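# Set status sliders green for working duct dampers only

## Task

Four duct dampers stand behind status sliders. Some have a blade that has slipped off its shaft and jammed, which cannot be seen. For each damper that works, slide its status cover fully across until it shows green. Leave every faulty damper's slider on red. Every damper must stay upright behind its own slider. The result counts only if it holds without the robot. At the end, release everything and move the arms away.

## Robot and tools

Robot: two arms, left_arm and right_arm, each with six revolute joints and a parallel gripper. Despite the names, left_arm sits on the +y side of the scene. The words left and right do not refer to sides of any camera image.

Frame: every printed position uses one shared scene frame. The origin is on the table top midway between the arms. +x points out over the table, +z points up, and +y is toward left_arm. Positions are in metres and orientations are quaternions (w, x, y, z). The printed hand position can be off from the real one, more so when the arm is stretched far out. The gripper's fingers point along its own +z axis and close along its own y axis. The reported point lies between the finger pads, about 1 cm short of the fingertips.

Tool execute_actions, argument actions: a list with at most one entry.
- Empty list: no command is sent and the current state is returned.
- Move: {"rows": [...], "steps": n}, with n from 1 to 15 (default 15). Each step lasts 1/30 s. Each row is used for one step, and the last row repeats if there are fewer rows than steps.
- Wait: {"steps": n} with no rows, n up to 300. It returns once n steps have passed since the previous result, and time spent replying counts toward them.
- Optional pictures (true/false) switches the camera images in the result on or off. By default they are included.
A refused call sends nothing to the robot.

Row layout: one row covers both arms and always has 14 plain numbers. Positions 1-6 are left_arm joint targets and position 7 is its gripper opening. Positions 8-14 give the same for right_arm. Include both arms even if only one moves. Joint values are absolute target angles in radians, in the same convention as the Joint positions line. They are not offsets. Joint order and stated ranges:
- waist -2.880 to 2.880
- shoulder 0.000 to 3.142
- elbow 0.000 to 3.019
- wrist pitch -1.693 to 1.571
- wrist yaw -1.571 to 1.571
- wrist roll -2.094 to 2.094
A true joint end can differ from these by up to 0.019 rad either way. A call is refused if a target exceeds a stated end by more than 0.019 rad and is also farther out than the joint's last reported angle. A target past the real end is clipped to that end, and the result then reports "joint sent to its limit", possibly about an earlier move. The absence of that line does not prove there is more room.

Gripper opening is an absolute value from -1 (closed) to +1 (fully open, pad gap 0.094 m). grip_measured shows the actual opening on that same scale. Away from the extremes, the fingers are driven to where grip_measured equals your command. Each gripper's reading has a fixed error of up to about 1 mm. To hold something, command below grip_measured: about 0.03 below gives a firm grip, and less gives a lighter one. Pad force tops out around 50-62 N and is lower on very thin parts. It can spike briefly at first contact.

Motion: speed is limited. Each joint's sent target is kept within a fixed lead of its measured angle: waist 0.264, shoulder 0.32, elbow 0.276, wrist pitch 0.33, wrist yaw 0.186, wrist roll 0.522 rad. If the targets would move the gripper more than 70 mm from where it is, all of that arm's targets are scaled back. Distant goals therefore take several calls or a wait.

The simulation runs on while you think and write. Arms keep heading for the last row sent until everything has nearly stopped, including a blocked move, or until any step is HELD. After that, only a new action makes them move or push further. Fingers already opening or closing continue to do so.

Result lines:
- The state line gives each gripper's position and quaternion.
- Joint positions and Joint velocities give one block per arm: six joints (rad, rad/s), then pad gap (m, m/s).
- Joint torques list each drive's total output in the same order, without the gripper. These are nonzero even in free air and carry per-arm offsets, scale and noise. Friction can hide a load or imitate one.
- "joint command not followed" means a clearance check changed or blocked some joint targets. HELD marks steps where all or part of your row was not sent.
- MOTOR HOT appears from 85 °C. At 100 °C that arm's motors and gripper go limp until they cool, so the arm drops, and an OVER-TEMPERATURE FAULT is reported. Avoid long loaded holds, which heat motors even while you think.

Tool zoom_image: camera is one of cam_head_left, cam_head_right, cam_left_wrist, cam_right_wrist. Each image is 672x504 and comes in that order. region is [x0, y0, x1, y1] in pixels from the top-left corner, at most 504x504. It returns a finer view of that camera's latest image.

Tool finished_scene: takes scene, the number of the current scene. The goal must already be met and must stay met. Replying without any tool call ends everything.

Diagnosis: faults cannot be seen, so test each damper by touch. Try moving its blade gently and compare resistance, using torques and whether the joints actually follow.

Avoid:
- knocking anything off the table, which fails the task
- toppling dampers or moving them away from their sliders
- arms hitting or pressing each other
- slams, drops, slips and very hard pushes
Finish with the grippers open and the arms pulled away.

Each tool is called after "Call:" in YAML: its name, and indented under it one key for each argument.

## Session

Call:
execute_actions:
  actions: []

Scene clock: 0.00 s of 6600.00 s.
left_arm: end_effector_position=(-0.0582, +0.5016, +0.3736) grip_measured=+1.000 end_effector_quat_wxyz=(+0.508, -0.430, +0.640, +0.384) | right_arm: end_effector_position=(+0.4145, -0.8011, +0.2558) grip_measured=+1.000 end_effector_quat_wxyz=(-0.056, +0.142, +0.974, -0.169)
Joint positions: left_arm=[ 2.337  0.628  0.73  -0.686  1.223  0.612  0.094] | right_arm=[-1.016  1.994  2.105 -1.532  0.325 -0.614  0.094]
Joint velocities: left_arm=[ 0.005 -0.005  0.002 -0.002 -0.007  0.007  0.   ] | right_arm=[-0.015 -0.015  0.007 -0.002 -0.11   0.037  0.   ]
Joint torques (N m, as the arm reports them, + toward a larger angle): no reading

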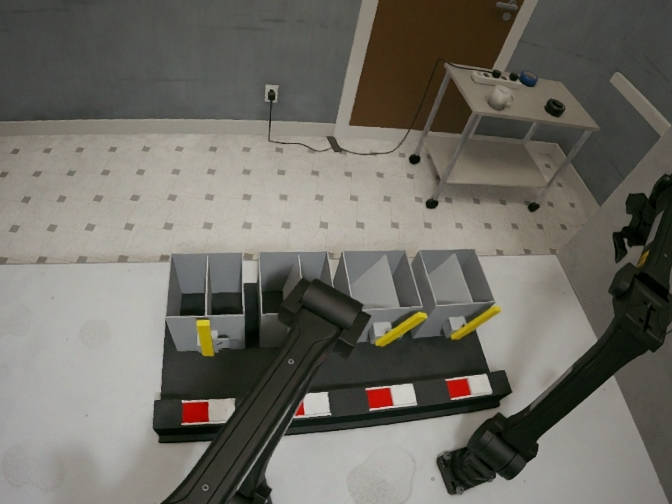

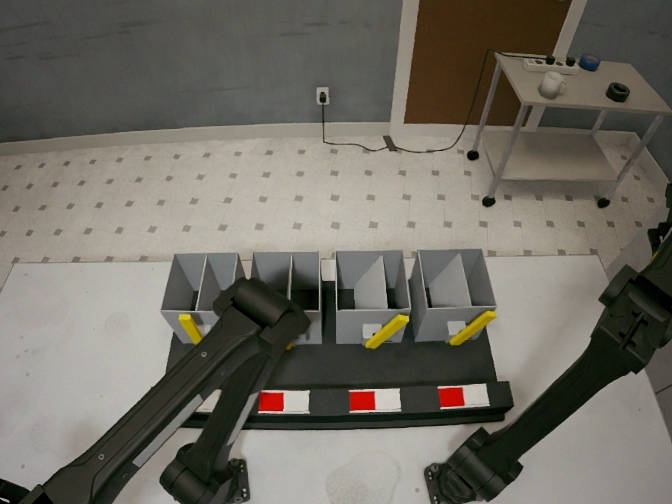

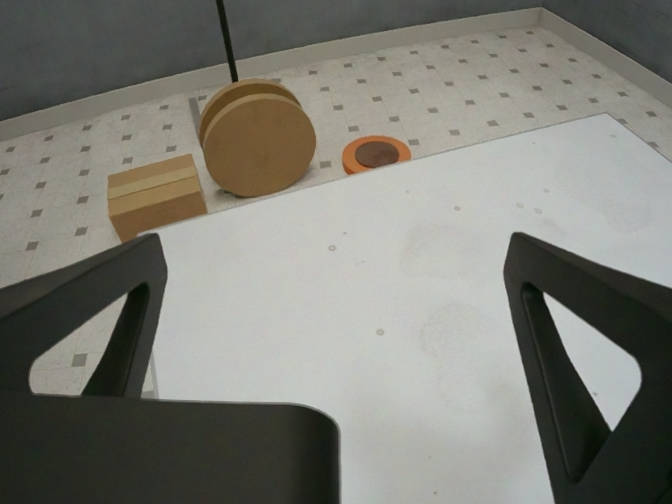

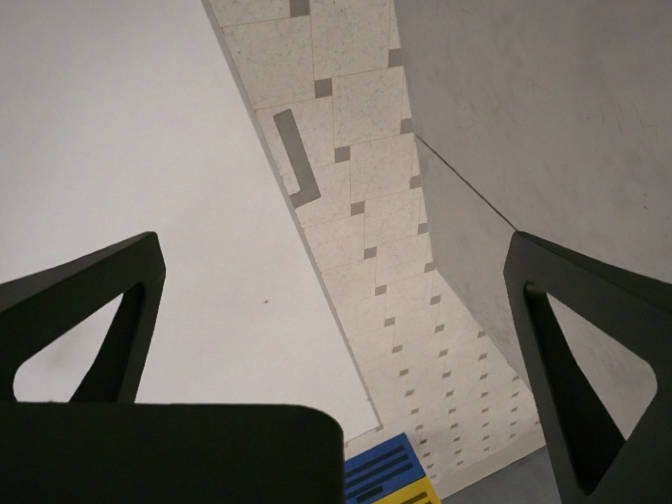

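Call:
execute_actions:
  actions:
    - {"rows":[[-0.56,0.9,1.2,-1.6,0,-0.39,-0.6,-0.9,0.9,1.2,-1.6,0,0,-0.6]],"steps":15}
  pictures: false

Call:
execute_actions:
  actions:
    - {"steps":45}
  pictures: false

Call:
execute_actions:
  actions:
    - {"rows":[[-0.56,1.3,1.36,-1.606,0,-0.39,-0.6,-0.9,0.9,1.2,-1.6,0,0,-0.6]],"steps":15}
  pictures: false

Call:
execute_actions:
  actions:
    - {"steps":15}

Scene clock: 15.80 s of 6600.00 s.
left_arm: end_effector_position=(+0.1369, +0.4835, +0.3279) grip_measured=-0.599 end_effector_quat_wxyz=(+0.109, -0.694, +0.710, +0.051) | right_arm: end_effector_position=(+0.3114, -0.5202, +0.2812) grip_measured=-0.598 end_effector_quat_wxyz=(+0.013, +0.300, +0.954, -0.009)
Joint positions: left_arm=[ 1.059  0.913  1.164 -1.581  0.006 -0.31   0.019] | right_arm=[-0.894  1.298  1.333 -1.575  0.004 -0.149  0.019]
Joint velocities: left_arm=[-2.935 -0.142 -0.022 -0.027 -0.051 -0.491  0.001] | right_arm=[-0.005 -1.949 -1.321 -0.095 -0.007  0.418  0.   ]
Joint torques (N m, as the arm reports them, + toward a larger angle): left_arm=[ 3.67 -4.15 13.3   0.29 -0.07 -0.08] | right_arm=[ -0.34 -11.42  10.01   0.42  -0.04   0.32]
Steps of this call (steps 1 to 90: nothing new was sent; then 12.30 s passed at rest; steps 91 to 105: all 15 steps of this action). Readings (joint positions):
91: left_arm=[2.313 0.646 0.757 -0.752 1.139 0.541] | right_arm=[-1.014 1.981 2.084 -1.529 0.287 -0.577]
92: left_arm=[2.253 0.692 0.814 -0.860 1.043 0.451] | right_arm=[-1.012 1.955 2.035 -1.532 0.242 -0.534]
94: left_arm=[2.091 0.819 0.964 -1.061 0.852 0.271] | right_arm=[-0.997 1.889 1.932 -1.543 0.152 -0.449]
98: left_arm=[1.748 0.953 1.158 -1.403 0.489 -0.054] | right_arm=[-0.948 1.718 1.720 -1.558 0.042 -0.307]
105: the state above

Scene clock: 17.30 s of 6600.00 s.
left_arm: end_effector_position=(+0.2958, +0.1248, +0.3290) grip_measured=-0.599 end_effector_quat_wxyz=(+0.110, +0.003, +0.993, -0.045) | right_arm: end_effector_position=(+0.2367, -0.4491, +0.3430) grip_measured=-0.598 end_effector_quat_wxyz=(+0.122, +0.360, +0.923, -0.051)
Joint positions: left_arm=[-0.563  0.906  1.164 -1.59   0.002 -0.378  0.019] | right_arm=[-0.894  0.905  1.197 -1.598  0.003 -0.014  0.019]
Joint velocities: left_arm=[-0.015 -0.005  0.012  0.012  0.037 -0.007 -0.001] | right_arm=[-0.015 -0.005 -0.007 -0.007  0.007 -0.007 -0.   ]
Joint torques (N m, as the arm reports them, + toward a larger angle): left_arm=[ 1.5  -4.22 13.2   0.56 -0.18 -0.07] | right_arm=[ 0.1  -3.45  9.06  0.94 -0.07  0.29]
Steps of this call (steps 1 to 45: the robot went on to your last target). Readings (joint positions):
1: left_arm=[0.957 0.910 1.164 -1.582 0.004 -0.324] | right_arm=[-0.894 1.231 1.293 -1.579 0.004 -0.133]
2: left_arm=[0.856 0.909 1.164 -1.582 0.002 -0.335] | right_arm=[-0.894 1.163 1.263 -1.583 0.004 -0.120]
4: left_arm=[0.653 0.909 1.164 -1.582 0.001 -0.350] | right_arm=[-0.894 1.027 1.225 -1.586 0.003 -0.088]
8: left_arm=[0.248 0.910 1.164 -1.582 0.000 -0.367] | right_arm=[-0.894 0.830 1.216 -1.595 0.003 -0.044]
45: the state above
All arms were judged still, so your last target was given up. Only a new action makes them travel on or press farther. Fingers that are still opening or closing keep moving.

Scene clock: 17.80 s of 6600.00 s.
left_arm: end_effector_position=(+0.3939, +0.0852, +0.2638) grip_measured=-0.599 end_effector_quat_wxyz=(-0.022, +0.002, +1.000, +0.007) | right_arm: end_effector_position=(+0.2367, -0.4491, +0.3430) grip_measured=-0.598 end_effector_quat_wxyz=(+0.122, +0.360, +0.923, -0.051)
Joint positions: left_arm=[-0.563  1.348  1.333 -1.602  0.002 -0.378  0.019] | right_arm=[-0.894  0.905  1.197 -1.598  0.003 -0.014  0.019]
Joint velocities: left_arm=[-0.005 -0.376 -0.012  0.022 -0.051  0.007  0.001] | right_arm=[-0.015  0.005 -0.022 -0.002 -0.066 -0.007 -0.   ]
Joint torques (N m, as the arm reports them, + toward a larger angle): left_arm=[  1.13 -11.82  12.04   0.42  -0.2   -0.05] | right_arm=[ 0.09 -4.11  9.06  0.95 -0.08  0.29]
Steps of this call (steps 1 to 15: all 15 steps of this action). Readings (joint positions):
1: left_arm=[-0.563 0.923 1.176 -1.598 0.002 -0.378] | right_arm=[-0.894 0.905 1.197 -1.598 0.003 -0.014]
2: left_arm=[-0.563 0.957 1.207 -1.608 0.002 -0.378] | right_arm=[-0.894 0.905 1.197 -1.598 0.003 -0.014]
4: left_arm=[-0.563 1.062 1.279 -1.610 0.002 -0.378] | right_arm=[-0.894 0.905 1.197 -1.598 0.003 -0.014]
8: left_arm=[-0.563 1.281 1.347 -1.602 0.002 -0.378] | right_arm=[-0.894 0.905 1.197 -1.598 0.003 -0.014]
15: the state above

Scene clock: 18.30 s of 6600.00 s.
left_arm: end_effector_position=(+0.3860, +0.0884, +0.2846) grip_measured=-0.599 end_effector_quat_wxyz=(+0.006, +0.003, +1.000, -0.004) | right_arm: end_effector_position=(+0.2367, -0.4491, +0.3430) grip_measured=-0.598 end_effector_quat_wxyz=(+0.122, +0.360, +0.923, -0.051)
Joint positions: left_arm=[-0.563  1.288  1.333 -1.602  0.002 -0.378  0.019] | right_arm=[-0.894  0.905  1.197 -1.598  0.003 -0.014  0.019]
Joint velocities: left_arm=[ 0.005 -0.024 -0.012 -0.002 -0.007  0.037  0.002] | right_arm=[-0.005  0.005  0.007  0.007  0.066  0.037  0.   ]
Joint torques (N m, as the arm reports them, + toward a larger angle): left_arm=[ 1.08 -9.44 12.29  0.39 -0.18 -0.08] | right_arm=[ 0.13 -4.16  9.05  0.95 -0.08  0.29]
Steps of this call (steps 1 to 15: the robot went on to your last target). Readings (joint positions):
1: left_arm=[-0.563 1.335 1.333 -1.602 0.002 -0.378] | right_arm=[-0.894 0.905 1.197 -1.598 0.003 -0.014]
2: left_arm=[-0.563 1.322 1.333 -1.602 0.002 -0.378] | right_arm=[-0.894 0.905 1.197 -1.598 0.003 -0.014]
4: left_arm=[-0.563 1.300 1.333 -1.602 0.002 -0.378] | right_arm=[-0.894 0.905 1.197 -1.598 0.003 -0.014]
8: left_arm=[-0.563 1.285 1.333 -1.602 0.002 -0.378] | right_arm=[-0.894 0.905 1.197 -1.598 0.003 -0.014]
15: the state above

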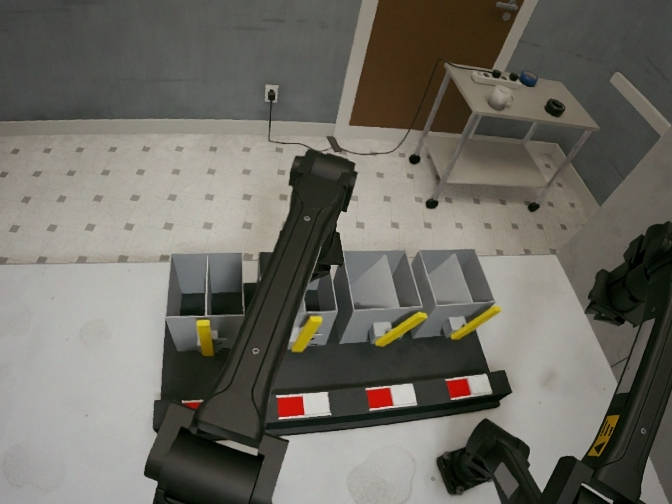

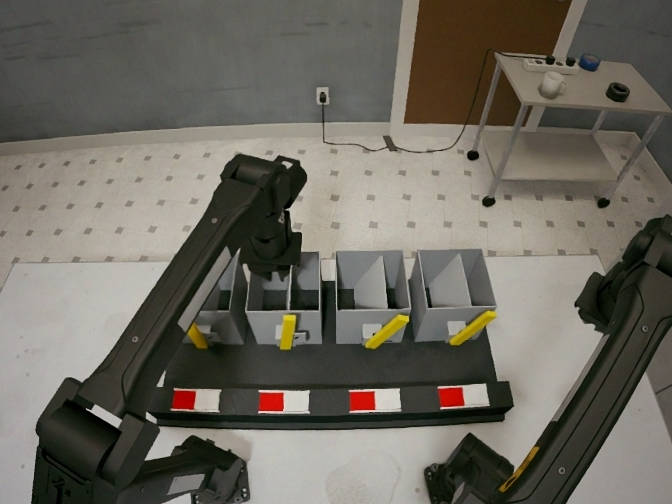

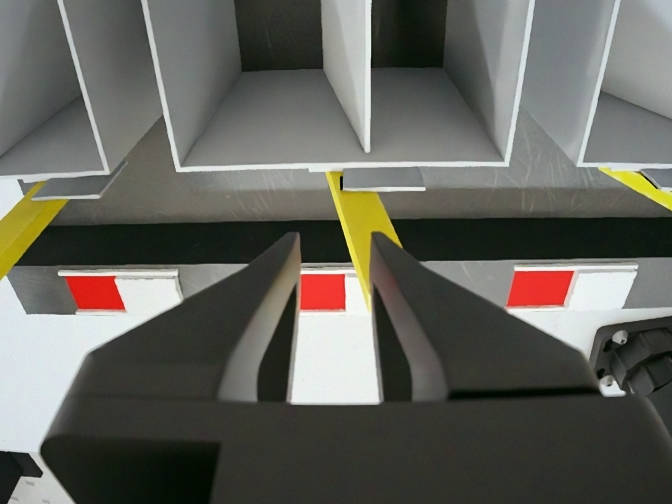

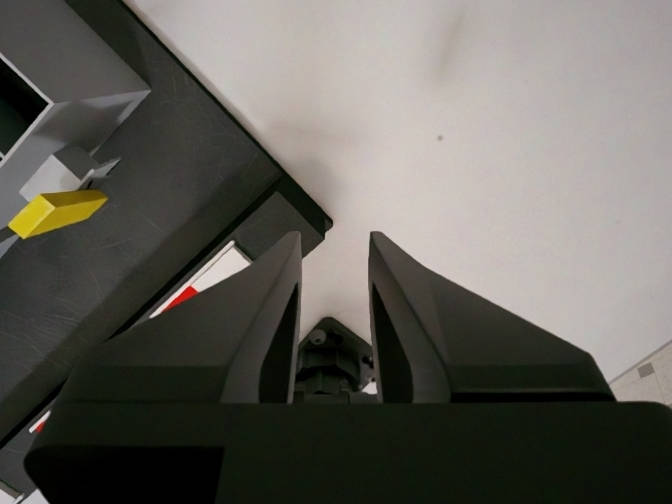

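Call:
execute_actions:
  actions:
    - {"rows":[[-0.674,1.364,1.423,-1.604,0,-0.5,-1,-0.9,0.9,1.2,-1.6,0,0,-1],[-0.674,1.364,1.423,-1.604,0,-0.5,-1,-0.9,0.9,1.2,-1.6,0,0,-1],[-0.674,1.364,1.423,-1.604,0,-0.5,-1,-0.9,0.9,1.2,-1.6,0,0,-1],[-0.674,1.364,1.423,-1.604,0,-0.5,-1,-0.9,0.9,1.2,-1.6,0,0,-1],[-0.674,1.364,1.423,-1.604,0,-0.5,-1,-0.9,0.9,1.2,-1.6,0,0,-1],[-0.674,1.364,1.423,-1.604,0,-0.5,-1,-0.9,0.9,1.2,-1.6,0,0,-1],[-0.674,1.364,1.423,-1.604,0,-0.5,-1,-0.9,0.9,1.2,-1.6,0,0,-1],[-0.674,1.375,1.35,-1.52,0,-0.5,-1,-0.9,0.9,1.2,-1.6,0,0,-1],[-0.674,1.385,1.28,-1.435,0,-0.5,-1,-0.9,0.9,1.2,-1.6,0,0,-1],[-0.674,1.39,1.24,-1.39,0,-0.5,-1,-0.9,0.9,1.2,-1.6,0,0,-1]],"steps":15}

Scene clock: 30.67 s of 6600.00 s.
left_arm: end_effector_position=(+0.3944, +0.0354, +0.2071) grip_measured=-0.993 end_effector_quat_wxyz=(-0.002, +0.008, +1.000, +0.001) | right_arm: end_effector_position=(+0.2367, -0.4491, +0.3430) grip_measured=-0.983 end_effector_quat_wxyz=(+0.122, +0.360, +0.923, -0.051)
Joint positions: left_arm=[-0.68   1.391  1.227 -1.41   0.    -0.484  0.   ] | right_arm=[-0.894  0.905  1.197 -1.598  0.003 -0.014  0.001]
Joint velocities: left_arm=[ 0.005  0.249 -0.159  0.085  0.007 -0.022  0.   ] | right_arm=[ 0.005 -0.005  0.012 -0.002 -0.007 -0.095 -0.001]
Joint torques (N m, as the arm reports them, + toward a larger angle): left_arm=[  2.16 -12.92  11.6    0.88  -0.1   -0.09] | right_arm=[ 0.08 -4.21  9.06  0.94 -0.07  0.29]
Steps of this call (steps 1 to 15: the robot went on to your last target; steps 16 to 90: nothing new was sent; then 8.87 s passed at rest; steps 91 to 105: all 15 steps of this action). Readings (joint positions):
91: left_arm=[-0.571 1.294 1.339 -1.604 -0.002 -0.398] | right_arm=[-0.894 0.905 1.197 -1.598 0.003 -0.014]
92: left_arm=[-0.588 1.304 1.352 -1.605 -0.003 -0.416] | right_arm=[-0.894 0.905 1.197 -1.598 0.003 -0.014]
94: left_arm=[-0.638 1.332 1.379 -1.605 -0.003 -0.443] | right_arm=[-0.894 0.905 1.197 -1.598 0.003 -0.014]
98: left_arm=[-0.690 1.363 1.381 -1.589 0.000 -0.469] | right_arm=[-0.894 0.905 1.197 -1.598 0.003 -0.014]
105: the state above

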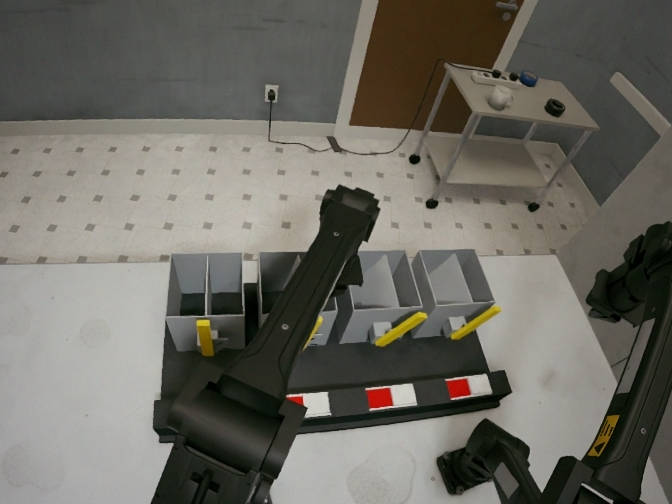

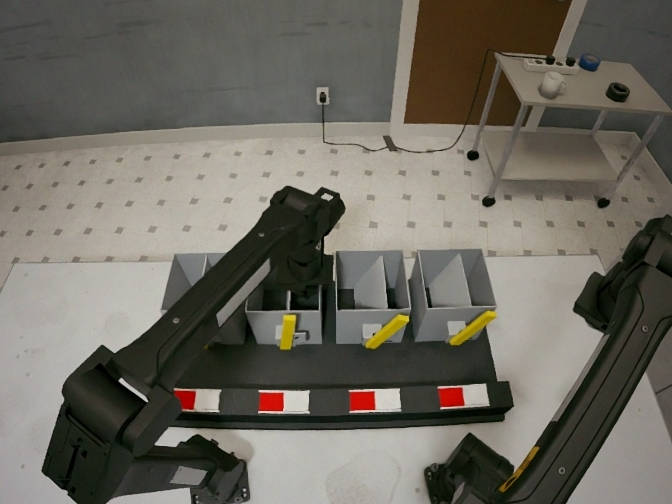

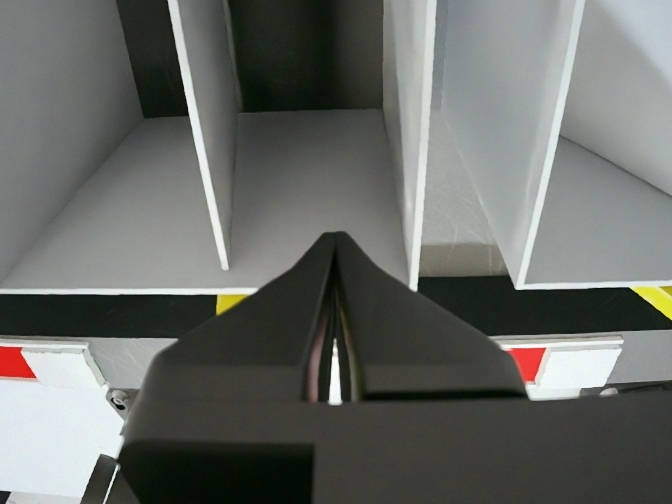

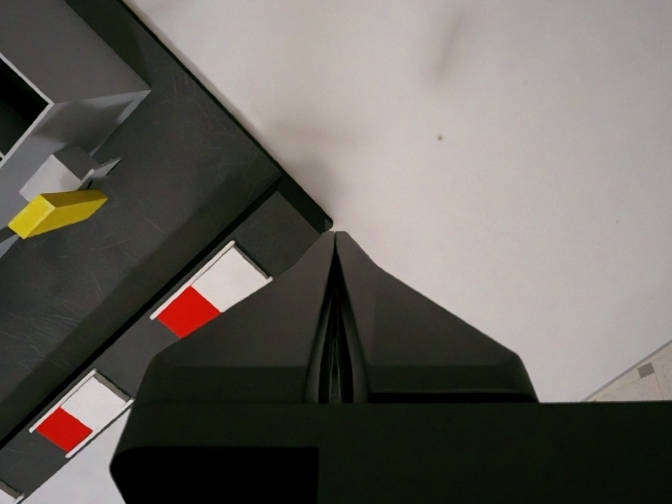

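Call:
execute_actions:
  actions:
    - {"rows":[[-0.66,1.4,1.18,-1.33,0,-0.5,-1,-0.9,0.9,1.2,-1.6,0,0,-1],[-0.66,1.4,1.18,-1.33,0,-0.5,-1,-0.9,0.9,1.2,-1.6,0,0,-1],[-0.66,1.409,1.13,-1.266,0,-0.5,-1,-0.9,0.9,1.2,-1.6,0,0,-1]],"steps":15}
  pictures: false

Call:
execute_actions:
  actions:
    - {"rows":[[-0.66,1.409,1.13,-1.266,0,-0.5,0.4,-0.9,0.9,1.2,-1.6,0,0,-1]],"steps":15}
  pictures: false

Call:
execute_actions:
  actions:
    - {"steps":20}

Scene clock: 36.90 s of 6600.00 s.
left_arm: end_effector_position=(+0.3954, +0.0415, +0.1610) grip_measured=-0.993 end_effector_quat_wxyz=(+0.002, -0.001, +1.000, -0.001) | right_arm: end_effector_position=(+0.2367, -0.4491, +0.3430) grip_measured=-0.983 end_effector_quat_wxyz=(+0.122, +0.360, +0.923, -0.051)
Joint positions: left_arm=[-0.665  1.408  1.12  -1.278  0.    -0.488  0.   ] | right_arm=[-0.894  0.905  1.197 -1.598  0.003 -0.014  0.001]
Joint velocities: left_arm=[-0.015  0.005  0.007 -0.007  0.022  0.037  0.   ] | right_arm=[-0.024 -0.005 -0.002 -0.007 -0.007  0.066  0.001]
Joint torques (N m, as the arm reports them, + toward a larger angle): left_arm=[  1.66 -11.17  10.49   0.93  -0.11  -0.05] | right_arm=[ 0.11 -4.22  9.06  0.95 -0.08  0.28]
Steps of this call (steps 1 to 15: the robot went on to your last target; steps 16 to 90: nothing new was sent; then 2.73 s passed at rest; steps 91 to 105: all 15 steps of this action). Readings (joint positions):
91: left_arm=[-0.679 1.395 1.218 -1.388 0.000 -0.488] | right_arm=[-0.894 0.905 1.197 -1.598 0.003 -0.014]
92: left_arm=[-0.677 1.393 1.208 -1.368 0.000 -0.488] | right_arm=[-0.894 0.905 1.197 -1.598 0.003 -0.014]
94: left_arm=[-0.671 1.391 1.171 -1.314 0.000 -0.488] | right_arm=[-0.894 0.905 1.197 -1.598 0.003 -0.014]
98: left_arm=[-0.665 1.403 1.122 -1.285 0.000 -0.488] | right_arm=[-0.894 0.905 1.197 -1.598 0.003 -0.014]
105: the state above

Scene clock: 37.40 s of 6600.00 s.
left_arm: end_effector_position=(+0.3969, +0.0436, +0.1618) grip_measured=+0.199 end_effector_quat_wxyz=(+0.004, -0.008, +1.000, -0.003) | right_arm: end_effector_position=(+0.2367, -0.4491, +0.3430) grip_measured=-0.983 end_effector_quat_wxyz=(+0.122, +0.360, +0.923, -0.051)
Joint positions: left_arm=[-0.658  1.405  1.12  -1.276  0.001 -0.495  0.056] | right_arm=[-0.894  0.905  1.197 -1.598  0.003 -0.014  0.001]
Joint velocities: left_arm=[-0.005 -0.005  0.002  0.022 -0.051  0.11  -0.   ] | right_arm=[ 0.024 -0.005 -0.002 -0.002 -0.037  0.007  0.   ]
Joint torques (N m, as the arm reports them, + toward a larger angle): left_arm=[  0.85 -10.83  10.43   0.8   -0.18   0.02] | right_arm=[ 0.12 -4.16  9.05  0.94 -0.07  0.28]
Steps of this call (steps 1 to 15: all 15 steps of this action). Readings (joint positions):
1: left_arm=[-0.665 1.408 1.120 -1.278 0.000 -0.488] | right_arm=[-0.894 0.905 1.197 -1.598 0.003 -0.014]
2: left_arm=[-0.665 1.408 1.120 -1.278 0.000 -0.488] | right_arm=[-0.894 0.905 1.197 -1.598 0.003 -0.014]
4: left_arm=[-0.663 1.407 1.120 -1.280 -0.008 -0.491] | right_arm=[-0.894 0.905 1.197 -1.598 0.003 -0.014]
8: left_arm=[-0.658 1.405 1.120 -1.276 0.001 -0.495] | right_arm=[-0.894 0.905 1.197 -1.598 0.003 -0.014]
15: the state above

Scene clock: 38.07 s of 6600.00 s.
left_arm: end_effector_position=(+0.3969, +0.0436, +0.1618) grip_measured=+0.199 end_effector_quat_wxyz=(+0.004, -0.008, +1.000, -0.003) | right_arm: end_effector_position=(+0.2367, -0.4491, +0.3430) grip_measured=-0.983 end_effector_quat_wxyz=(+0.122, +0.360, +0.923, -0.051)
Joint positions: left_arm=[-0.658  1.405  1.12  -1.276  0.001 -0.495  0.056] | right_arm=[-0.894  0.905  1.197 -1.598  0.003 -0.014  0.001]
Joint velocities: left_arm=[-0.005 -0.015  0.007 -0.007 -0.022 -0.022 -0.   ] | right_arm=[-0.005  0.005 -0.012  0.002 -0.022 -0.007  0.   ]
Joint torques (N m, as the arm reports them, + toward a larger angle): left_arm=[  0.95 -10.84  10.44   0.77  -0.14  -0.05] | right_arm=[ 0.12 -4.19  9.06  0.95 -0.07  0.28]
Steps of this call (steps 1 to 15: the robot went on to your last target; steps 16 to 20: nothing new was sent). Readings (joint positions):
1: left_arm=[-0.658 1.405 1.120 -1.276 0.001 -0.495] | right_arm=[-0.894 0.905 1.197 -1.598 0.003 -0.014]
2: left_arm=[-0.658 1.405 1.120 -1.276 0.001 -0.495] | right_arm=[-0.894 0.905 1.197 -1.598 0.003 -0.014]
4: left_arm=[-0.658 1.405 1.120 -1.276 0.001 -0.495] | right_arm=[-0.894 0.905 1.197 -1.598 0.003 -0.014]
8: left_arm=[-0.658 1.405 1.120 -1.276 0.001 -0.495] | right_arm=[-0.894 0.905 1.197 -1.598 0.003 -0.014]
20: the state above
All arms were judged still, so your last target was given up. Only a new action makes them travel on or press farther. Fingers that are still opening or closing keep moving.

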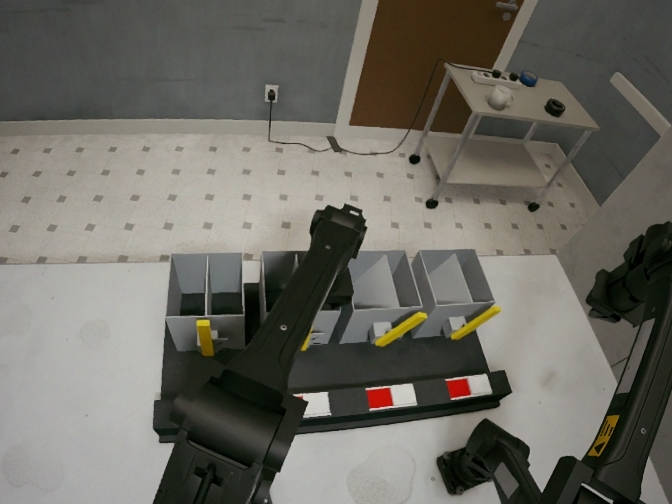

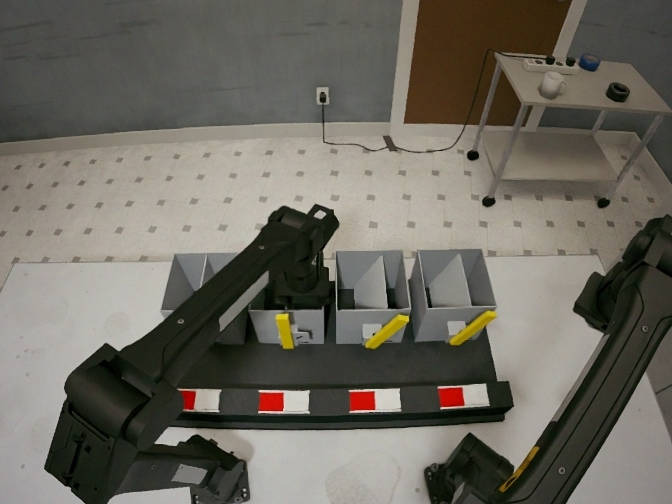

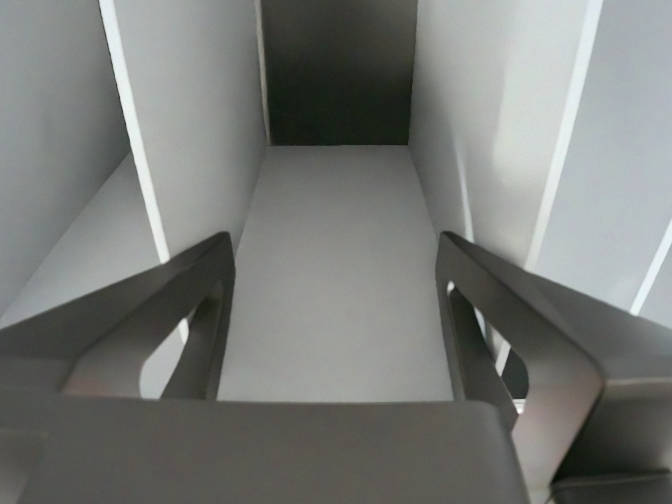

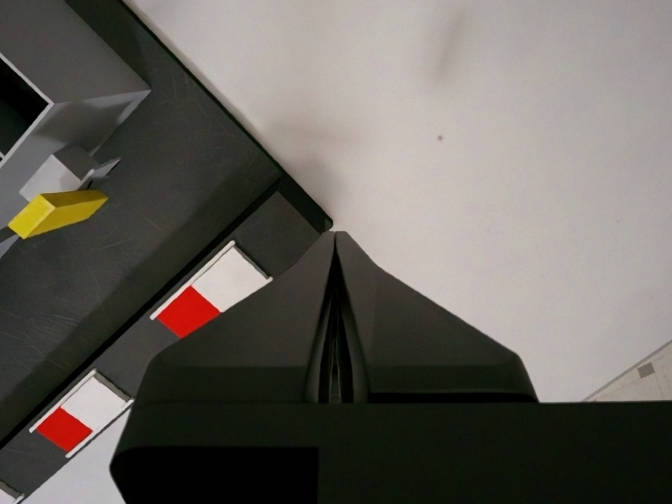

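Call:
execute_actions:
  actions:
    - {"rows":[[-0.65,1.405,1.13,-1.266,0,-0.5,0.8,-0.9,0.9,1.2,-1.6,0,0,-1]],"steps":15}

Scene clock: 48.37 s of 6600.00 s.
left_arm: end_effector_position=(+0.3971, +0.0440, +0.1618) grip_measured=+0.199 end_effector_quat_wxyz=(+0.003, -0.009, +1.000, -0.004) | right_arm: end_effector_position=(+0.2367, -0.4490, +0.3430) grip_measured=-0.983 end_effector_quat_wxyz=(+0.122, +0.360, +0.923, -0.051)
Joint positions: left_arm=[-0.656  1.405  1.12  -1.276  0.004 -0.495  0.056] | right_arm=[-0.894  0.905  1.197 -1.598  0.002 -0.014  0.001]
Joint velocities: left_arm=[ 0.005 -0.015 -0.007  0.002 -0.037 -0.051 -0.   ] | right_arm=[-0.005 -0.005  0.012  0.017 -0.051 -0.007  0.   ]
Joint torques (N m, as the arm reports them, + toward a larger angle): left_arm=[  0.95 -11.19  10.44   0.83  -0.34   0.05] | right_arm=[ 0.08 -4.15  9.04  0.95 -0.07  0.29]
Steps of this call (steps 1 to 90: nothing new was sent; then 6.80 s passed at rest; steps 91 to 105: all 15 steps of this action). Readings (joint positions):
91: left_arm=[-0.657 1.405 1.120 -1.276 0.001 -0.495] | right_arm=[-0.894 0.905 1.197 -1.598 0.002 -0.014]
92: left_arm=[-0.657 1.405 1.120 -1.276 0.003 -0.495] | right_arm=[-0.894 0.905 1.197 -1.598 0.002 -0.014]
94: left_arm=[-0.656 1.405 1.120 -1.276 0.004 -0.495] | right_arm=[-0.894 0.905 1.197 -1.598 0.002 -0.014]
98: left_arm=[-0.656 1.405 1.120 -1.276 0.004 -0.495] | right_arm=[-0.894 0.905 1.197 -1.598 0.002 -0.014]
105: the state above

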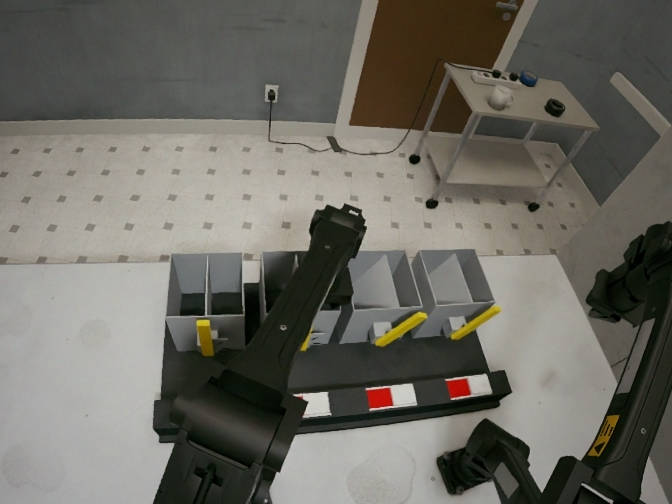

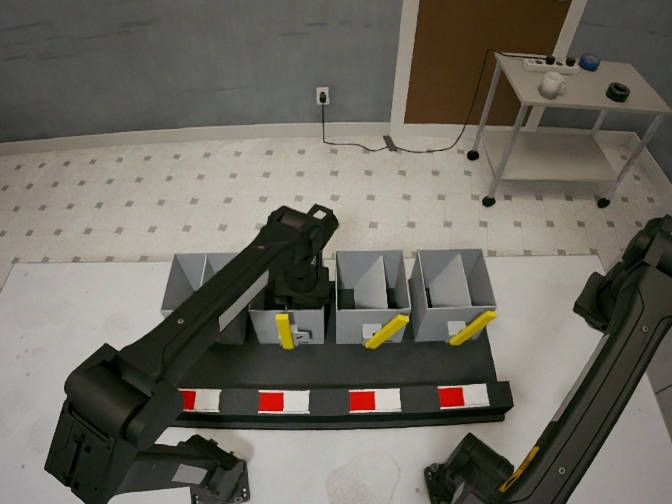

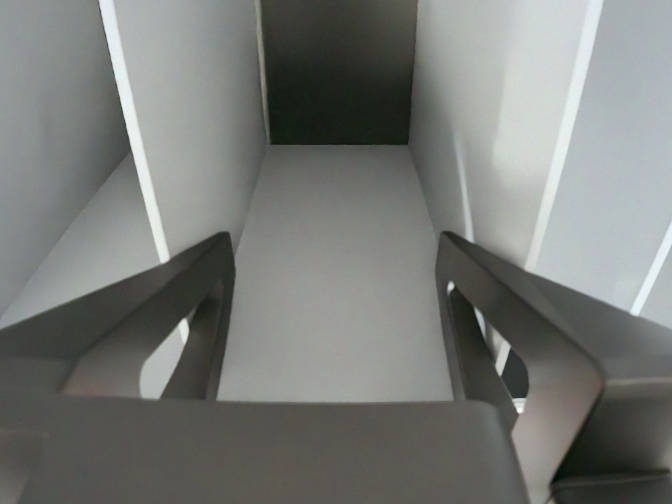

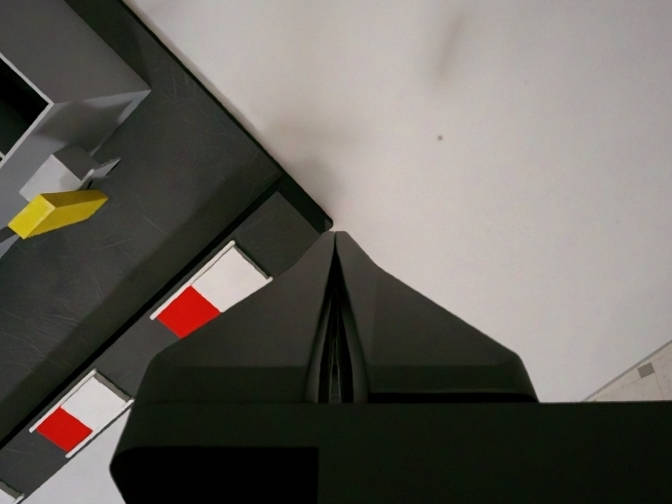

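Call:
execute_actions:
  actions:
    - {"rows":[[-0.66,1.405,1.13,-1.266,0,-0.5,-1,-0.9,0.9,1.2,-1.6,0,0,-1],[-0.66,1.405,1.13,-1.266,0,-0.5,-1,-0.9,0.9,1.2,-1.6,0,0,-1],[-0.66,1.405,1.13,-1.266,0,-0.5,-1,-0.9,0.9,1.2,-1.6,0,0,-1],[-0.66,1.405,1.13,-1.266,0,-0.5,-1,-0.9,0.9,1.2,-1.6,0,0,-1],[-0.66,1.405,1.13,-1.266,0,-0.5,-1,-0.9,0.9,1.2,-1.6,0,0,-1],[-0.66,1.39,1.24,-1.39,0,-0.5,-1,-0.9,0.9,1.2,-1.6,0,0,-1],[-0.66,1.39,1.24,-1.39,0,-0.5,-1,-0.9,0.9,1.2,-1.6,0,0,-1],[-0.66,1.364,1.423,-1.604,0,-0.5,-1,-0.9,0.9,1.2,-1.6,0,0,-1]],"steps":15}
  pictures: false

Call:
execute_actions:
  actions:
    - {"rows":[[-0.56,1.3,1.36,-1.606,0,-0.39,-0.6,-0.9,0.9,1.2,-1.6,0,0,-1]],"steps":15}

Scene clock: 56.87 s of 6600.00 s.
left_arm: end_effector_position=(+0.3998, +0.0428, +0.2760) grip_measured=-0.993 end_effector_quat_wxyz=(+0.004, -0.009, +1.000, -0.004) | right_arm: end_effector_position=(+0.2367, -0.4490, +0.3430) grip_measured=-0.983 end_effector_quat_wxyz=(+0.122, +0.360, +0.923, -0.051)
Joint positions: left_arm=[-0.656  1.372  1.39  -1.578  0.003 -0.495  0.   ] | right_arm=[-0.894  0.905  1.197 -1.598  0.002 -0.014  0.001]
Joint velocities: left_arm=[-0.015 -0.347  0.437 -0.168 -0.051 -0.051  0.   ] | right_arm=[-0.024 -0.005  0.007  0.012 -0.037 -0.051  0.   ]
Joint torques (N m, as the arm reports them, + toward a larger angle): left_arm=[ 0.68 -9.58 10.7   0.16 -0.24 -0.03] | right_arm=[ 0.11 -4.17  9.05  0.95 -0.05  0.28]
Steps of this call (steps 1 to 15: the robot went on to your last target; steps 16 to 90: nothing new was sent; then 5.00 s passed at rest; steps 91 to 105: all 15 steps of this action). Readings (joint positions):
91: left_arm=[-0.656 1.405 1.120 -1.276 0.004 -0.495] | right_arm=[-0.894 0.905 1.197 -1.598 0.002 -0.014]
92: left_arm=[-0.656 1.405 1.120 -1.276 0.003 -0.495] | right_arm=[-0.894 0.905 1.197 -1.598 0.002 -0.014]
94: left_arm=[-0.656 1.405 1.120 -1.276 0.003 -0.495] | right_arm=[-0.894 0.905 1.197 -1.598 0.002 -0.014]
98: left_arm=[-0.656 1.407 1.168 -1.376 0.003 -0.495] | right_arm=[-0.894 0.905 1.197 -1.598 0.002 -0.014]
105: the state above

Scene clock: 57.37 s of 6600.00 s.
left_arm: end_effector_position=(+0.3936, +0.0895, +0.2942) grip_measured=-0.601 end_effector_quat_wxyz=(+0.019, -0.016, +1.000, -0.008) | right_arm: end_effector_position=(+0.2367, -0.4490, +0.3430) grip_measured=-0.983 end_effector_quat_wxyz=(+0.122, +0.360, +0.923, -0.051)
Joint positions: left_arm=[-0.554  1.29   1.359 -1.599 -0.    -0.405  0.019] | right_arm=[-0.894  0.905  1.197 -1.598  0.002 -0.014  0.001]
Joint velocities: left_arm=[ 0.005  0.034 -0.017  0.012  0.037  0.022  0.   ] | right_arm=[-0.015  0.005 -0.002  0.002 -0.066 -0.022 -0.001]
Joint torques (N m, as the arm reports them, + toward a larger angle): left_arm=[ 0.56 -9.26 10.18  0.32 -0.1   0.15] | right_arm=[ 0.14 -4.17  9.06  0.95 -0.06  0.28]
Steps of this call (steps 1 to 15: all 15 steps of this action). Readings (joint positions):
1: left_arm=[-0.649 1.355 1.393 -1.579 0.004 -0.479] | right_arm=[-0.894 0.905 1.197 -1.598 0.002 -0.014]
2: left_arm=[-0.635 1.334 1.386 -1.583 0.004 -0.463] | right_arm=[-0.894 0.905 1.197 -1.598 0.002 -0.014]
4: left_arm=[-0.592 1.298 1.370 -1.593 0.003 -0.441] | right_arm=[-0.894 0.905 1.197 -1.598 0.002 -0.014]
8: left_arm=[-0.546 1.277 1.366 -1.599 -0.000 -0.419] | right_arm=[-0.894 0.905 1.197 -1.598 0.002 -0.014]
15: the state above

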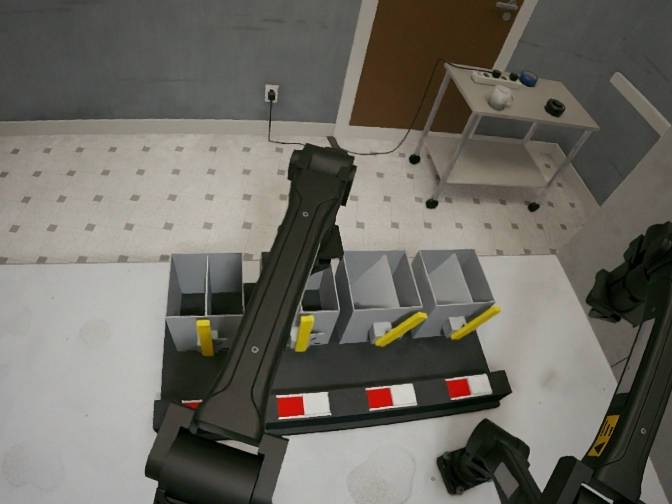

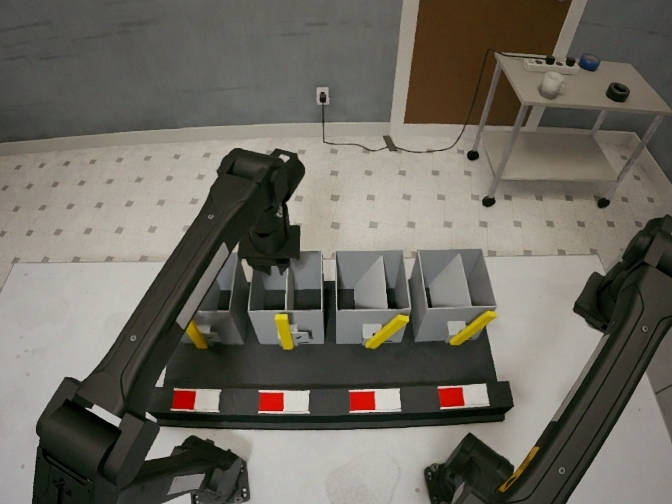

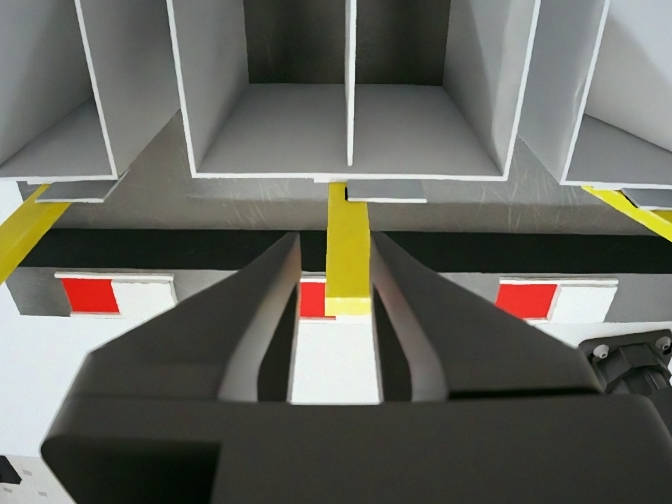

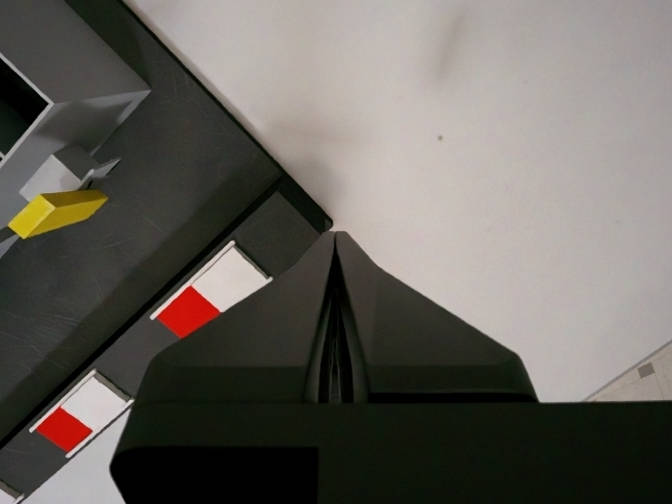

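Call:
execute_actions:
  actions:
    - {"rows":[[-0.465,1.29,1.35,-1.606,0,-0.31,-1,-0.9,0.9,1.2,-1.6,0,0,-1],[-0.465,1.29,1.35,-1.606,0,-0.31,-1,-0.9,0.9,1.2,-1.6,0,0,-1],[-0.465,1.29,1.35,-1.606,0,-0.31,-1,-0.9,0.9,1.2,-1.6,0,0,-1],[-0.465,1.29,1.35,-1.606,0,-0.31,-1,-0.9,0.9,1.2,-1.6,0,0,-1],[-0.465,1.29,1.35,-1.606,0,-0.31,-1,-0.9,0.9,1.2,-1.6,0,0,-1],[-0.465,1.3,1.27,-1.52,0,-0.31,-1,-0.9,0.9,1.2,-1.6,0,0,-1],[-0.465,1.305,1.21,-1.45,0,-0.31,-1,-0.9,0.9,1.2,-1.6,0,0,-1],[-0.465,1.31,1.16,-1.39,0,-0.31,-1,-0.9,0.9,1.2,-1.6,0,0,-1],[-0.465,1.32,1.11,-1.34,0,-0.31,-1,-0.9,0.9,1.2,-1.6,0,0,-1],[-0.465,1.326,1.074,-1.293,0,-0.31,-1,-0.9,0.9,1.2,-1.6,0,0,-1]],"steps":15}
  pictures: false

Call:
execute_actions:
  actions:
    - {"rows":[[-0.465,1.326,1.074,-1.293,0,-0.31,-1,-0.9,0.9,1.2,-1.6,0,0,-1],[-0.465,1.326,1.074,-1.293,0,-0.31,-1,-0.9,0.9,1.2,-1.6,0,0,-1],[-0.465,1.326,1.074,-1.293,0,-0.31,-1,-0.9,0.9,1.2,-1.6,0,0,-1],[-0.465,1.326,1.074,-1.293,0,-0.31,1,-0.9,0.9,1.2,-1.6,0,0,-1]],"steps":15}
  pictures: false

Call:
execute_actions:
  actions:
    - {"steps":15}

Scene clock: 76.47 s of 6600.00 s.
left_arm: end_effector_position=(+0.3910, +0.1275, +0.1589) grip_measured=-0.993 end_effector_quat_wxyz=(-0.018, -0.024, +1.000, +0.006) | right_arm: end_effector_position=(+0.2367, -0.4490, +0.3430) grip_measured=-0.983 end_effector_quat_wxyz=(+0.122, +0.360, +0.923, -0.051)
Joint positions: left_arm=[-0.457  1.342  1.05  -1.317 -0.    -0.325  0.   ] | right_arm=[-0.894  0.905  1.197 -1.598  0.002 -0.014  0.001]
Joint velocities: left_arm=[-0.005  0.298 -0.105  0.11   0.007 -0.022 -0.001] | right_arm=[-0.005 -0.005  0.002 -0.002 -0.007  0.022  0.   ]
Joint torques (N m, as the arm reports them, + toward a larger angle): left_arm=[  0.53 -12.91  12.18   0.99  -0.09   0.22] | right_arm=[ 0.1  -4.16  9.05  0.96 -0.06  0.28]
Steps of this call (steps 1 to 15: the robot went on to your last target; steps 16 to 90: nothing new was sent; then 15.60 s passed at rest; steps 91 to 105: all 15 steps of this action). Readings (joint positions):
91: left_arm=[-0.547 1.291 1.358 -1.599 0.002 -0.388] | right_arm=[-0.894 0.905 1.197 -1.598 0.002 -0.014]
92: left_arm=[-0.533 1.291 1.357 -1.599 0.003 -0.374] | right_arm=[-0.894 0.905 1.197 -1.598 0.002 -0.014]
94: left_arm=[-0.494 1.291 1.353 -1.599 0.002 -0.355] | right_arm=[-0.894 0.905 1.197 -1.598 0.002 -0.014]
98: left_arm=[-0.454 1.276 1.271 -1.494 -0.000 -0.336] | right_arm=[-0.894 0.905 1.197 -1.598 0.002 -0.014]
105: the state above

Scene clock: 76.97 s of 6600.00 s.
left_arm: end_effector_position=(+0.3923, +0.1175, +0.1629) grip_measured=+1.000 end_effector_quat_wxyz=(-0.005, -0.008, +1.000, -0.005) | right_arm: end_effector_position=(+0.2367, -0.4490, +0.3430) grip_measured=-0.983 end_effector_quat_wxyz=(+0.122, +0.360, +0.923, -0.051)
Joint positions: left_arm=[-0.477  1.329  1.049 -1.296  0.012 -0.313  0.094] | right_arm=[-0.894  0.905  1.197 -1.598  0.002 -0.014  0.001]
Joint velocities: left_arm=[-0.005  0.015 -0.002  0.002  0.007 -0.022  0.   ] | right_arm=[-0.005 -0.015  0.007 -0.012 -0.007 -0.022 -0.   ]
Joint torques (N m, as the arm reports them, + toward a larger angle): left_arm=[ 2.1  -9.54 11.73  0.67 -0.59  0.08] | right_arm=[ 0.12 -4.19  9.04  0.94 -0.06  0.28]
Steps of this call (steps 1 to 15: all 15 steps of this action). Readings (joint positions):
1: left_arm=[-0.457 1.350 1.049 -1.313 -0.000 -0.324] | right_arm=[-0.894 0.905 1.197 -1.598 0.002 -0.014]
2: left_arm=[-0.457 1.352 1.049 -1.309 -0.000 -0.324] | right_arm=[-0.894 0.905 1.197 -1.598 0.002 -0.014]
4: left_arm=[-0.457 1.346 1.049 -1.304 -0.000 -0.323] | right_arm=[-0.894 0.905 1.197 -1.598 0.002 -0.014]
8: left_arm=[-0.463 1.331 1.049 -1.299 0.013 -0.318] | right_arm=[-0.894 0.905 1.197 -1.598 0.002 -0.014]
15: the state above

Scene clock: 77.47 s of 6600.00 s.
left_arm: end_effector_position=(+0.3923, +0.1174, +0.1629) grip_measured=+1.000 end_effector_quat_wxyz=(-0.005, -0.008, +1.000, -0.005) | right_arm: end_effector_position=(+0.2367, -0.4490, +0.3430) grip_measured=-0.983 end_effector_quat_wxyz=(+0.122, +0.360, +0.923, -0.051)
Joint positions: left_arm=[-0.477  1.329  1.049 -1.296  0.013 -0.313  0.094] | right_arm=[-0.894  0.905  1.197 -1.598  0.002 -0.014  0.001]
Joint velocities: left_arm=[-0.005  0.005 -0.007  0.007 -0.037 -0.037  0.   ] | right_arm=[ 0.005 -0.005 -0.017  0.002 -0.022 -0.022  0.   ]
Joint torques (N m, as the arm reports them, + toward a larger angle): left_arm=[ 1.54 -9.55 11.91  0.73 -0.61  0.1 ] | right_arm=[ 0.11 -4.19  9.05  0.94 -0.06  0.28]
Steps of this call (steps 1 to 15: the robot went on to your last target). Readings (joint positions):
1: left_arm=[-0.477 1.329 1.049 -1.296 0.013 -0.313] | right_arm=[-0.894 0.905 1.197 -1.598 0.002 -0.014]
2: left_arm=[-0.477 1.329 1.049 -1.296 0.013 -0.313] | right_arm=[-0.894 0.905 1.197 -1.598 0.002 -0.014]
4: left_arm=[-0.477 1.329 1.049 -1.296 0.013 -0.313] | right_arm=[-0.894 0.905 1.197 -1.598 0.002 -0.014]
8: left_arm=[-0.477 1.329 1.049 -1.296 0.013 -0.313] | right_arm=[-0.894 0.905 1.197 -1.598 0.002 -0.014]
15: the state above
All arms were judged still, so your last target was given up. Only a new action makes them travel on or press farther. Fingers that are still opening or closing keep moving.

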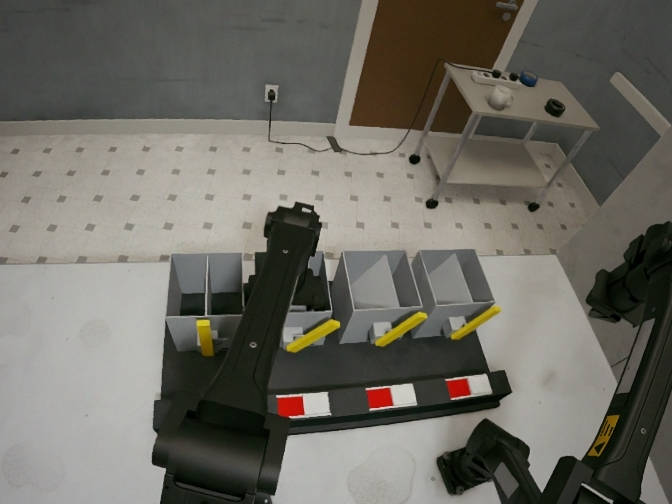

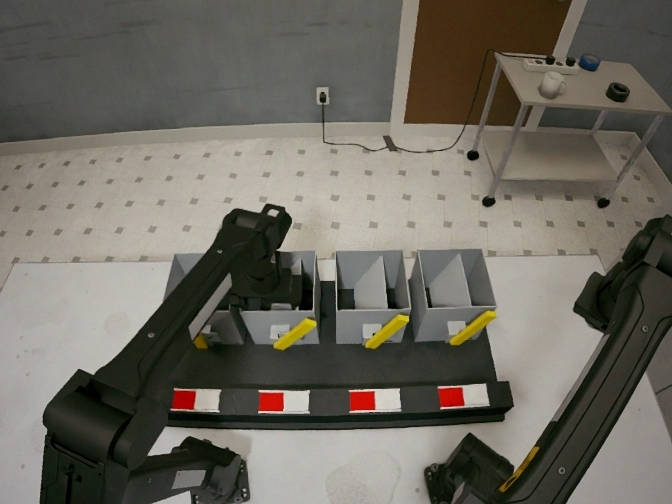

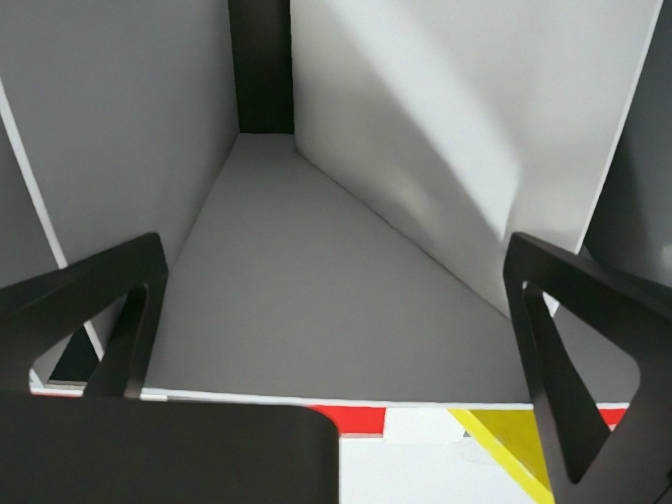

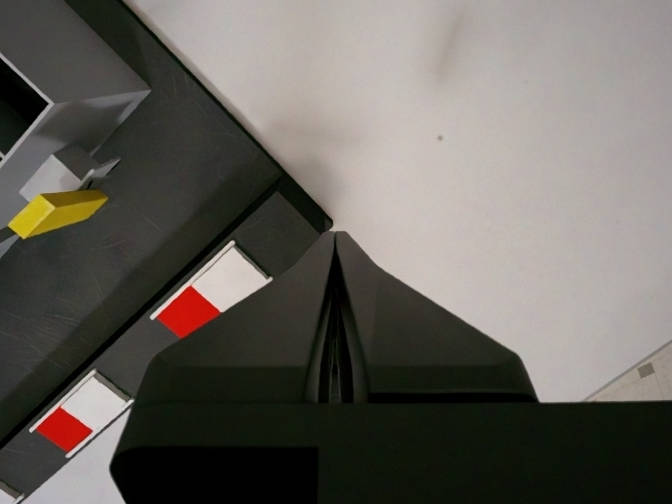

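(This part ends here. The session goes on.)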